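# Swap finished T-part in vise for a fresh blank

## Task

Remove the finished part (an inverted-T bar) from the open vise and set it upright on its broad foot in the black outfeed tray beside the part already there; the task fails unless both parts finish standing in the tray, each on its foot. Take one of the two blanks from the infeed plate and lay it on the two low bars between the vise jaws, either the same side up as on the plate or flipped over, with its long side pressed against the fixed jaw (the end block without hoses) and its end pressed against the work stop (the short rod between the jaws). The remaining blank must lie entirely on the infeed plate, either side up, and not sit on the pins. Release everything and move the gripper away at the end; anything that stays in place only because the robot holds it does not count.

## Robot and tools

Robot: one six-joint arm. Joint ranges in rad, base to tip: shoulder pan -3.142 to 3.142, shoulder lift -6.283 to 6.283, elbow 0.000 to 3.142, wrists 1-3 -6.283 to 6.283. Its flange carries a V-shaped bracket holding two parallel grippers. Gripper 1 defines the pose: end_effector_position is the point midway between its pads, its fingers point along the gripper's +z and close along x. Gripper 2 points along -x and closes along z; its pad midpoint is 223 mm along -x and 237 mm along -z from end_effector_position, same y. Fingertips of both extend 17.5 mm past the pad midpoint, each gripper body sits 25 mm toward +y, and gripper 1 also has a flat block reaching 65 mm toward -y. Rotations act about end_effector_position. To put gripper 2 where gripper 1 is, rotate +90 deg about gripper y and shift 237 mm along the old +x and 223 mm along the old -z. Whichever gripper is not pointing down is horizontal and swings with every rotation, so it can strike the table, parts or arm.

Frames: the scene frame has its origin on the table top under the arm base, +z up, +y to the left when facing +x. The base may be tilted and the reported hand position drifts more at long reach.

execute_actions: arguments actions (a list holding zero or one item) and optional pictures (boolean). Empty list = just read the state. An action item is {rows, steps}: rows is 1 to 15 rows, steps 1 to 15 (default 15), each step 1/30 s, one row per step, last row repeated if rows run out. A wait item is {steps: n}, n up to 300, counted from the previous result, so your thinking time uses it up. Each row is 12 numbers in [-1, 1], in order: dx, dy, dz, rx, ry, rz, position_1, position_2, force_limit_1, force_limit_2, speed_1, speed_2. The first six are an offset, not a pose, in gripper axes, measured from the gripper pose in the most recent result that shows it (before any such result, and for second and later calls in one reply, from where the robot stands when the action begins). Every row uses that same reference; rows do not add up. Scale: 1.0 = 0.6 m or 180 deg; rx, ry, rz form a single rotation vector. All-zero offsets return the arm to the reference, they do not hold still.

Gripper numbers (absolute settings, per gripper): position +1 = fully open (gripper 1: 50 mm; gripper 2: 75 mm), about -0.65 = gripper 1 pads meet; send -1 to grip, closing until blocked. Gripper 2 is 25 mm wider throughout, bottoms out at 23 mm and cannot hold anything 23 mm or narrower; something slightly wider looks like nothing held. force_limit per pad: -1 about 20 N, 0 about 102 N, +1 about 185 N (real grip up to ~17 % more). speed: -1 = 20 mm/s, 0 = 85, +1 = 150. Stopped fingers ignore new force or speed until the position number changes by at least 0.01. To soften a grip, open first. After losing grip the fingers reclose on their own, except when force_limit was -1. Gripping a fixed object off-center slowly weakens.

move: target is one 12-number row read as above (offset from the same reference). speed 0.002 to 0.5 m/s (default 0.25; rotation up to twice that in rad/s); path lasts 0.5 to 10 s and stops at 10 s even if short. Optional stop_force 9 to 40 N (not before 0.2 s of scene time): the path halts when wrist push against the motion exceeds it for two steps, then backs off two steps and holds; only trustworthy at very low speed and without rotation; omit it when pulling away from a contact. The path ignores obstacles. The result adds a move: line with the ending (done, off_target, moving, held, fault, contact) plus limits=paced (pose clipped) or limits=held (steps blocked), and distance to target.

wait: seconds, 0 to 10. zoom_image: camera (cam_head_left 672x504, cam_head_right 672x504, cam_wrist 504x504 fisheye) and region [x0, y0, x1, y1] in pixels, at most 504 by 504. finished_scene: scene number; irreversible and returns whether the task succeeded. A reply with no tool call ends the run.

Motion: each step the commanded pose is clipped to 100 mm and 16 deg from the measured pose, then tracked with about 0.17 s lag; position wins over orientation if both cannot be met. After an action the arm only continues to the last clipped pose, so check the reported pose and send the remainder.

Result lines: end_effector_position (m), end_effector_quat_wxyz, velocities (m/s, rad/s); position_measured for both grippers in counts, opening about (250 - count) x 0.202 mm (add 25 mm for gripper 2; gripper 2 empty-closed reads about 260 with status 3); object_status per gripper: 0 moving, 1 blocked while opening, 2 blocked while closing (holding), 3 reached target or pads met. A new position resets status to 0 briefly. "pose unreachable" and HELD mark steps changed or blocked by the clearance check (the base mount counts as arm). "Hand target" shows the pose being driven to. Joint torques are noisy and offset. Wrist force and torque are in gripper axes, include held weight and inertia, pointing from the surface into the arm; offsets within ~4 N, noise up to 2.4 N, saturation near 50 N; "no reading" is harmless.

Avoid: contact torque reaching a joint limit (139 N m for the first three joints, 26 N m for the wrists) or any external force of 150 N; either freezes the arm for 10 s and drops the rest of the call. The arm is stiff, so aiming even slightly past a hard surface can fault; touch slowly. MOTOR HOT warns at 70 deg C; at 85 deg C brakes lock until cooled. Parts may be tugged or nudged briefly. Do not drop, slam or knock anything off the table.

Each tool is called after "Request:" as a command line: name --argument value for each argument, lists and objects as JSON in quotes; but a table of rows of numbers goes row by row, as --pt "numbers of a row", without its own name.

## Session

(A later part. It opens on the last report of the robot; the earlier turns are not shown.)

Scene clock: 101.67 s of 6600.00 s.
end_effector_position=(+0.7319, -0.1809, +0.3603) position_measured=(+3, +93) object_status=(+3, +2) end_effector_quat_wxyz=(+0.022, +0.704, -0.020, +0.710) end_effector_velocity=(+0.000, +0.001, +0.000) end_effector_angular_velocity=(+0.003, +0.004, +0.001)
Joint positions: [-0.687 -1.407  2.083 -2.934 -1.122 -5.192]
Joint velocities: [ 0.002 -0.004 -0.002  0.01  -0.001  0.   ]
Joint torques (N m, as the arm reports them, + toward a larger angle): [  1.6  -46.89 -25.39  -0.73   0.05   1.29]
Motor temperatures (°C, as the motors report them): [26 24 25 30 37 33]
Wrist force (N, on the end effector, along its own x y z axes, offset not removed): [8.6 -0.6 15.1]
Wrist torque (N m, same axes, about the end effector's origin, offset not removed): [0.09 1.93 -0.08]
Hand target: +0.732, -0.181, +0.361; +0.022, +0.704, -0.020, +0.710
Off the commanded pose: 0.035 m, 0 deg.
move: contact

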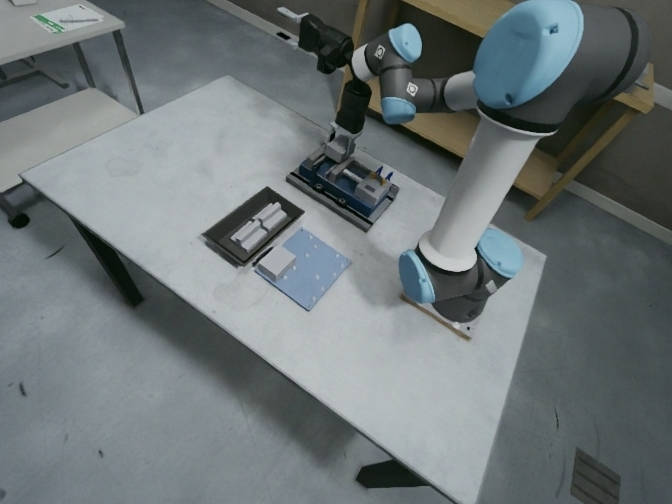

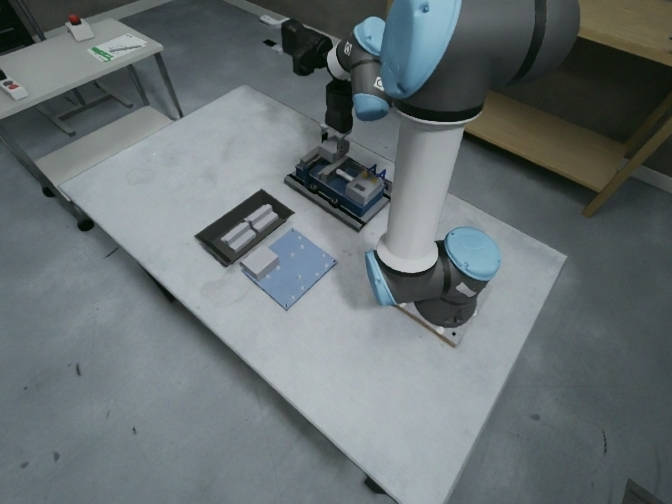

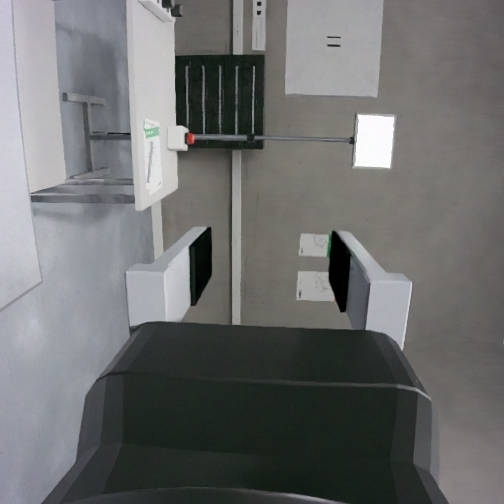

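Caught the moving jaw edge; shift +x 4mm.

Request:
move --target '[0.004,0,0.007,0,0,0,1,-1,0,-0.7,0,-1]' --speed 0.01

Request:
move --target '[-0.05,0,0,0,0,0,1,-1,0,-0.7,0,-1]' --speed 0.005 --stop_force 9

Scene clock: 111.00 s of 6600.00 s.
end_effector_position=(+0.7358, -0.1812, +0.3626) position_measured=(+3, +93) object_status=(+3, +2) end_effector_quat_wxyz=(+0.022, +0.704, -0.020, +0.710) end_effector_velocity=(+0.002, +0.000, +0.003) end_effector_angular_velocity=(-0.003, -0.004, +0.002)
Joint positions: [-0.682 -1.403  2.07  -2.928 -1.125 -5.188]
Joint velocities: [ 0.003  0.003 -0.008 -0.    -0.001  0.002]
Joint torques (N m, as the arm reports them, + toward a larger angle): [  6.78 -26.07 -37.13  -5.49   0.12   2.03]
Motor temperatures (°C, as the motors report them): [26 24 25 30 37 33]
Wrist force (N, on the end effector, along its own x y z axes, offset not removed): [-3.0 1.4 1.0]
Wrist torque (N m, same axes, about the end effector's origin, offset not removed): [0.43 0.90 0.05]
Hand target: +0.736, -0.181, +0.363; +0.022, +0.704, -0.020, +0.710
Off the commanded pose: 0.000 m, 0 deg.
After step 90, 5.63 s passed at rest.
move: done

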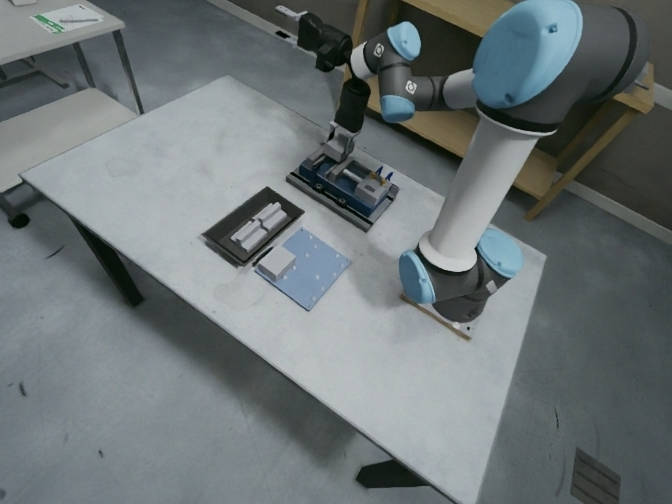

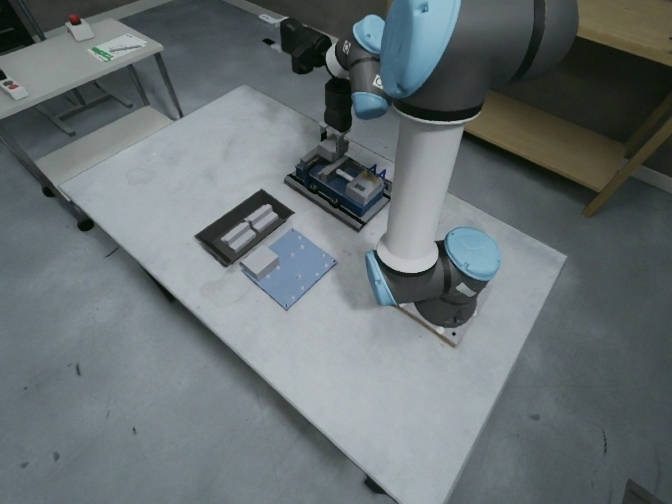

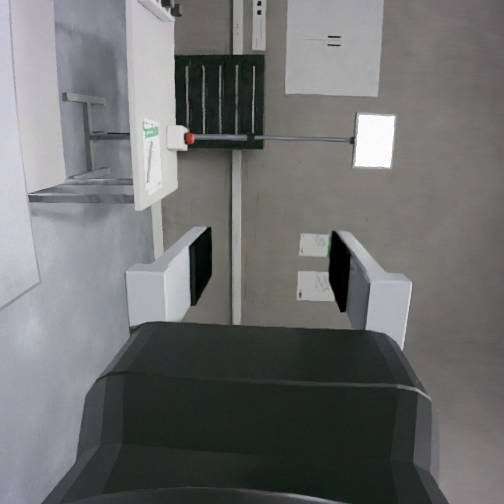

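Scene clock: 114.30 s of 6600.00 s.
end_effector_position=(+0.7360, -0.1812, +0.3480) position_measured=(+3, +93) object_status=(+3, +2) end_effector_quat_wxyz=(+0.022, +0.704, -0.020, +0.710) end_effector_velocity=(-0.000, +0.001, -0.001) end_effector_angular_velocity=(+0.003, +0.006, +0.001)
Joint positions: [-0.682 -1.377  2.087 -2.97  -1.126 -5.187]
Joint velocities: [ 0.001 -0.002 -0.     0.009 -0.001 -0.001]
Joint torques (N m, as the arm reports them, + toward a larger angle): [  5.6  -39.31 -22.44  -1.01  -0.14   0.86]
Motor temperatures (°C, as the motors report them): [26 24 25 30 37 33]
Wrist force (N, on the end effector, along its own x y z axes, offset not removed): [27.5 2.1 5.6]
Wrist torque (N m, same axes, about the end effector's origin, offset not removed): [0.57 -5.27 -0.22]
Hand target: +0.736, -0.181, +0.348; +0.022, +0.704, -0.020, +0.710
Off the commanded pose: 0.015 m, 0 deg.
move: contact

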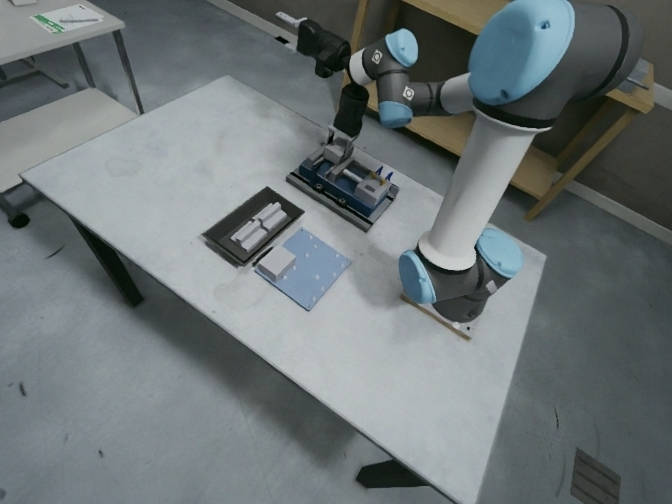

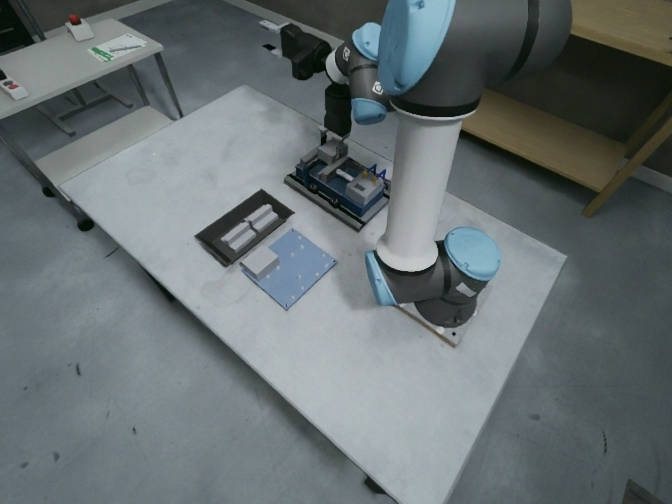

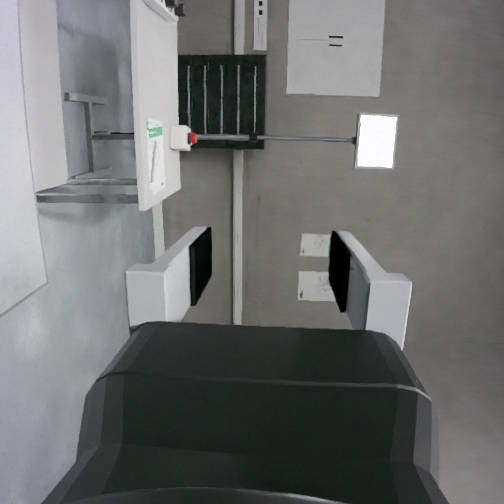

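Request:
move --target '[0.003,0,0,0,0,0,1,-1,0,-0.7,0,-1]' --speed 0.005

Request:
move --target '[0,-0.08,0,0,0,0,1,-1,0,-0.7,0,-1]' --speed 0.005 --stop_force 9

Request:
move --target '[0,0,0.025,0,0,0,1,-1,0,-0.7,0,-1]' --speed 0.003 --stop_force 9

Request:
move --target '[0,0,0,0,0,0,1,0.6,0,-0.6,0,-1]'

Request:
move --target '[0.2,0,0,0,0,0,1,0.6,0,-0.6,0,-1]' --speed 0.1

Request:
zoom_image --camera "cam_head_right" --region '[260,110,420,230]'

Scene clock: 121.70 s of 6600.00 s.
end_effector_position=(+0.7360, -0.1812, +0.3497) position_measured=(+3, +93) object_status=(+3, +2) end_effector_quat_wxyz=(+0.022, +0.704, -0.020, +0.710) end_effector_velocity=(+0.000, -0.000, +0.002) end_effector_angular_velocity=(-0.001, -0.001, +0.001)
Joint positions: [-0.682 -1.38   2.085 -2.965 -1.126 -5.187]
Joint velocities: [ 0.    -0.001 -0.003  0.003  0.001  0.   ]
Joint torques (N m, as the arm reports them, + toward a larger angle): [ -8.64 -51.17 -36.    -4.72   1.18  -1.04]
Motor temperatures (°C, as the motors report them): [26 24 25 30 37 33]
Wrist force (N, on the end effector, along its own x y z axes, offset not removed): [-0.5 0.2 -0.7]
Wrist torque (N m, same axes, about the end effector's origin, offset not removed): [0.01 0.27 -0.08]
Hand target: +0.736, -0.181, +0.350; +0.022, +0.704, -0.020, +0.710
Off the commanded pose: 0.000 m, 0 deg.
After step 90, 3.70 s passed at rest.
move: done

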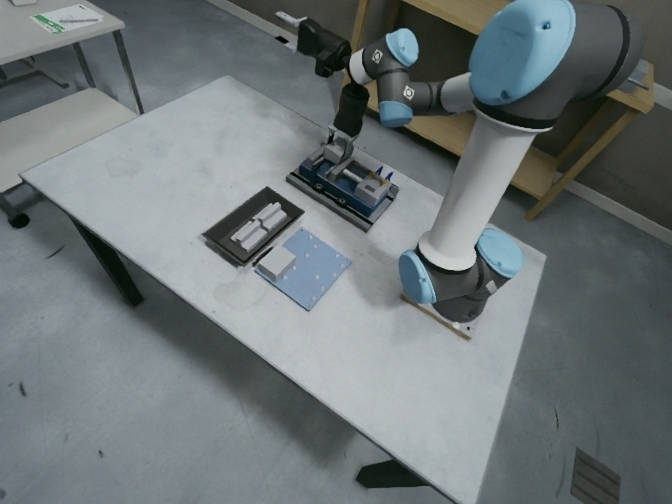

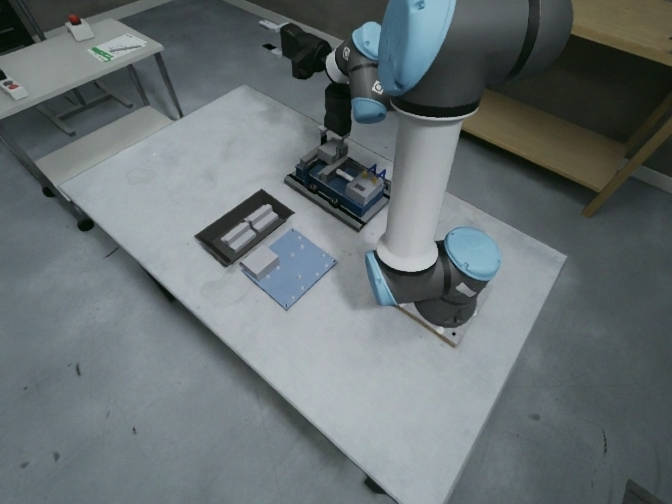

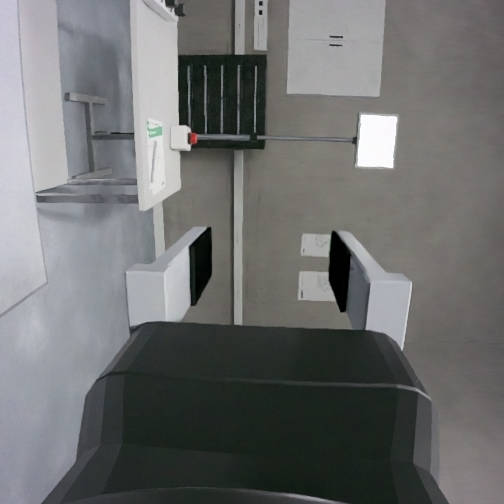

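Scene clock: 128.73 s of 6600.00 s.
end_effector_position=(+0.7379, -0.1481, +0.3498) position_measured=(+3, +93) object_status=(+3, +2) end_effector_quat_wxyz=(+0.022, +0.704, -0.020, +0.710) end_effector_velocity=(-0.001, -0.002, -0.002) end_effector_angular_velocity=(+0.004, +0.003, +0.000)
Joint positions: [-0.621 -1.398  2.112 -2.995 -1.165 -5.136]
Joint velocities: [-0.005  0.001  0.001  0.004  0.004 -0.003]
Joint torques (N m, as the arm reports them, + toward a larger angle): [ -4.76 -36.91 -30.03  -3.35   6.26  -0.49]
Motor temperatures (°C, as the motors report them): [26 24 25 30 37 33]
Wrist force (N, on the end effector, along its own x y z axes, offset not removed): [-0.9 9.7 2.2]
Wrist torque (N m, same axes, about the end effector's origin, offset not removed): [2.20 0.85 -2.46]
Hand target: +0.738, -0.148, +0.350; +0.022, +0.704, -0.020, +0.710
Off the commanded pose: 0.015 m, 0 deg.
move: contact

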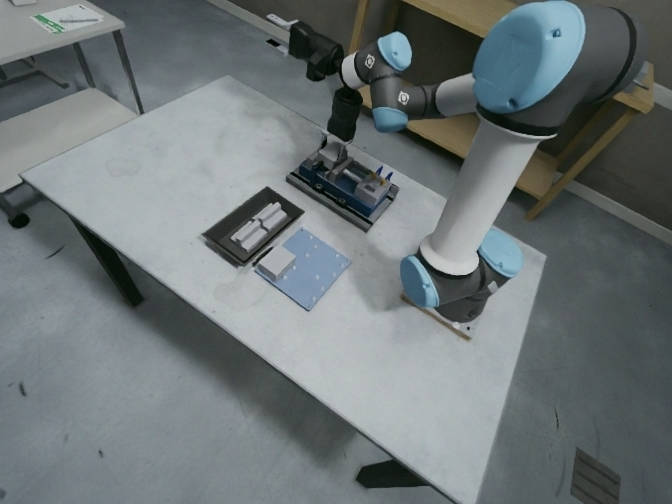

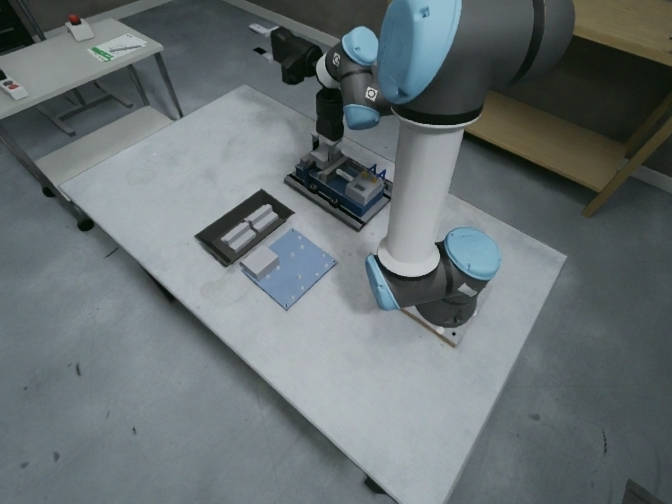

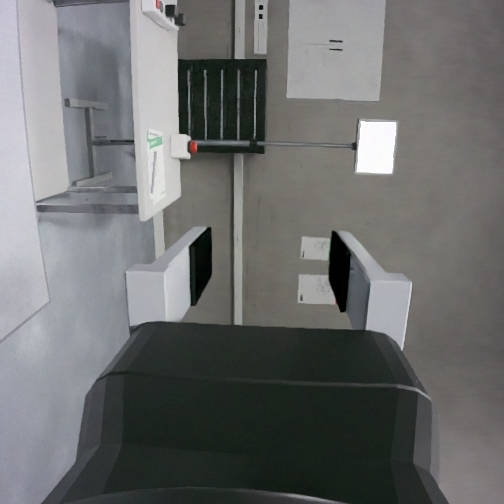

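Scene clock: 129.57 s of 6600.00 s.
end_effector_position=(+0.7393, -0.1483, +0.3496) position_measured=(+3, +93) object_status=(+3, +2) end_effector_quat_wxyz=(+0.022, +0.704, -0.020, +0.709) end_effector_velocity=(-0.001, +0.001, -0.002) end_effector_angular_velocity=(+0.001, +0.003, -0.000)
Joint positions: [-0.62  -1.394  2.108 -2.995 -1.166 -5.135]
Joint velocities: [-0.    -0.002  0.004  0.001 -0.001 -0.001]
Joint torques (N m, as the arm reports them, + toward a larger angle): [  0.15 -51.7  -25.34  -8.13   7.84   2.67]
Motor temperatures (°C, as the motors report them): [26 24 25 30 37 33]
Wrist force (N, on the end effector, along its own x y z axes, offset not removed): [3.1 11.7 -17.9]
Wrist torque (N m, same axes, about the end effector's origin, offset not removed): [3.30 -5.20 -2.73]
Hand target: +0.739, -0.148, +0.350; +0.022, +0.704, -0.020, +0.710
Off the commanded pose: 0.014 m, 0 deg.
move: contact

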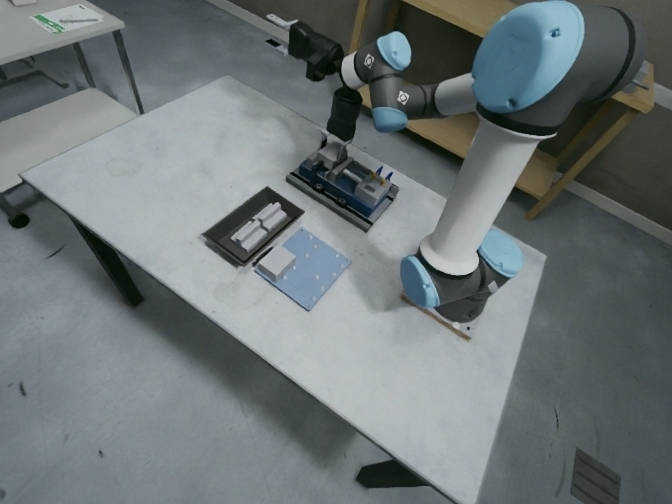

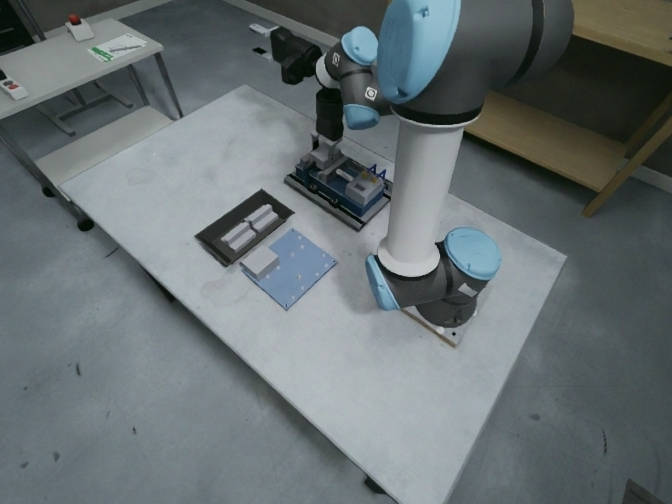

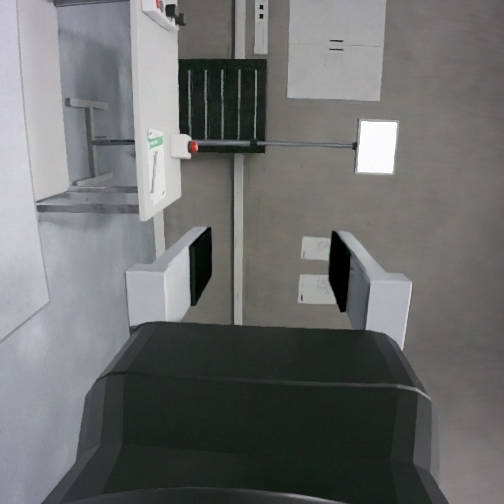

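Scene clock: 130.10 s of 6600.00 s.
end_effector_position=(+0.7393, -0.1483, +0.3497) position_measured=(+3, +63) object_status=(+3, +0) end_effector_quat_wxyz=(+0.022, +0.704, -0.020, +0.709) end_effector_velocity=(+0.000, +0.001, +0.001) end_effector_angular_velocity=(+0.001, -0.002, +0.002)
Joint positions: [-0.62  -1.394  2.108 -2.995 -1.166 -5.135]
Joint velocities: [ 0.    -0.    -0.001  0.     0.002 -0.   ]
Joint torques (N m, as the arm reports them, + toward a larger angle): [  6.29 -32.2  -35.3   -6.04  -0.28   1.54]
Motor temperatures (°C, as the motors report them): [26 24 25 30 37 33]
Wrist force (N, on the end effector, along its own x y z axes, offset not removed): [1.8 0.6 2.0]
Wrist torque (N m, same axes, about the end effector's origin, offset not removed): [0.37 -0.29 -0.13]
Hand target: +0.739, -0.148, +0.350; +0.022, +0.704, -0.020, +0.709
Off the commanded pose: 0.000 m, 0 deg.
move: done

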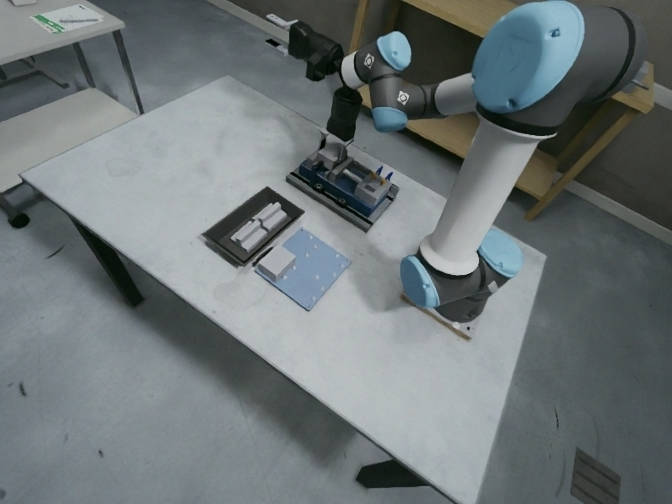

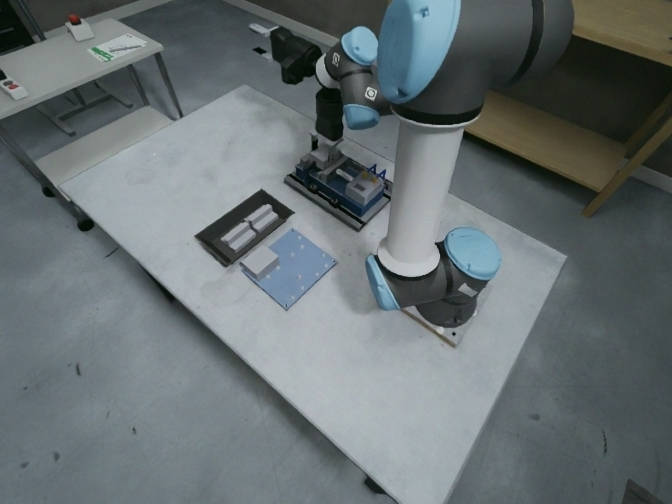

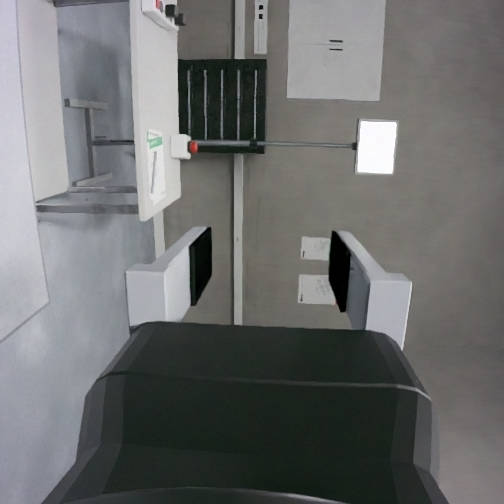

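Scene clock: 131.80 s of 6600.00 s.
end_effector_position=(+0.7382, -0.1481, +0.4693) position_measured=(+3, +63) object_status=(+3, +3) end_effector_quat_wxyz=(+0.022, +0.704, -0.020, +0.709) end_effector_velocity=(+0.000, +0.000, +0.003) end_effector_angular_velocity=(-0.000, +0.001, +0.001)
Joint positions: [-0.623 -1.561  1.935 -2.655 -1.164 -5.138]
Joint velocities: [ 0.    -0.002 -0.006  0.009 -0.    -0.001]
Joint torques (N m, as the arm reports them, + toward a larger angle): [ -6.13 -45.9  -37.75  -4.83   3.19  -2.03]
Motor temperatures (°C, as the motors report them): [26 24 25 30 37 33]
Wrist force (N, on the end effector, along its own x y z axes, offset not removed): [1.7 0.7 0.0]
Wrist torque (N m, same axes, about the end effector's origin, offset not removed): [0.24 -0.32 -0.05]
Hand target: +0.738, -0.148, +0.470; +0.022, +0.704, -0.020, +0.709
Off the commanded pose: 0.000 m, 0 deg.
move: done

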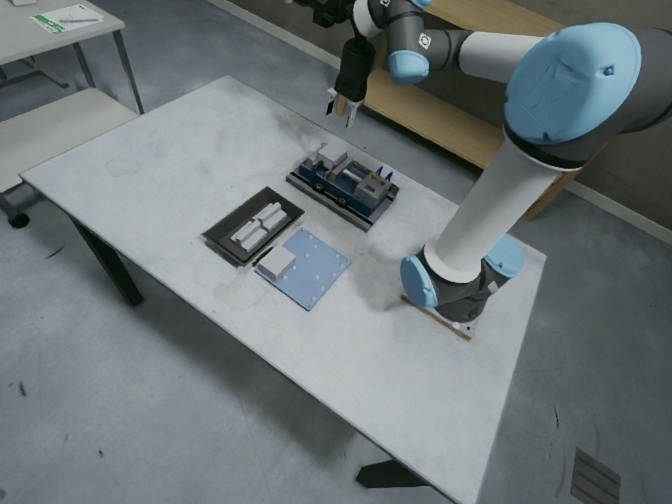

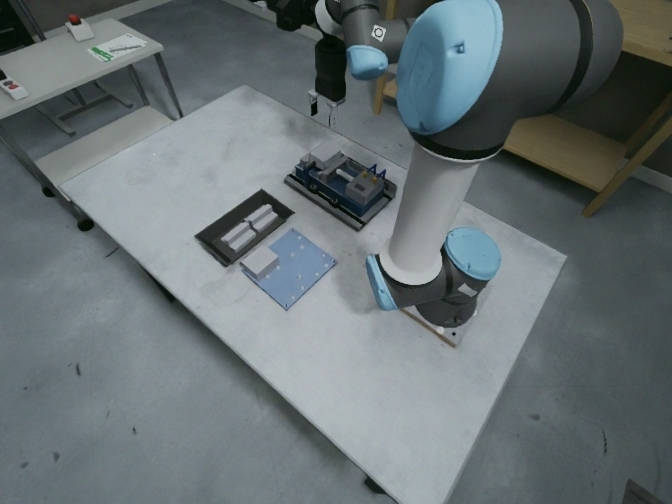

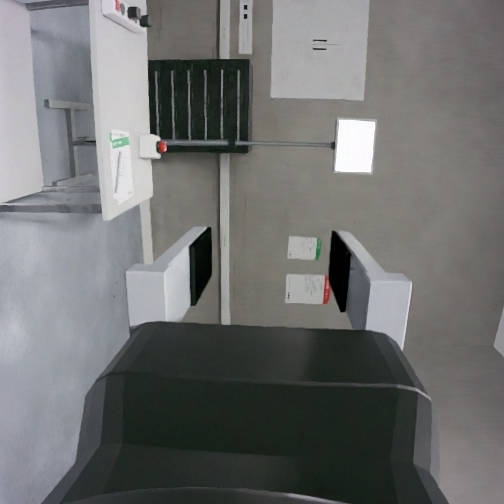

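Region (260, 110, 420, 230) of cam_head_right's 672x504 image, scaled by 3.150, with more detail than that image has; it fills the top 378 rows of this view, and the rest is white.

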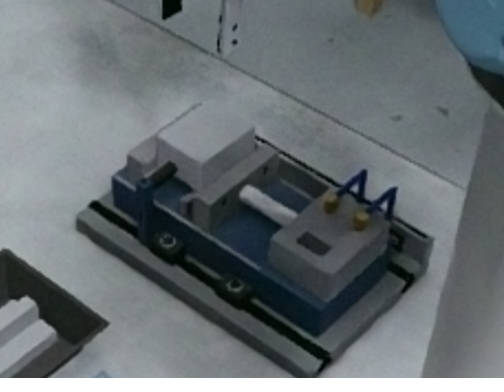

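Request:
finished_scene --scene 2

The scene is finished: the task was done.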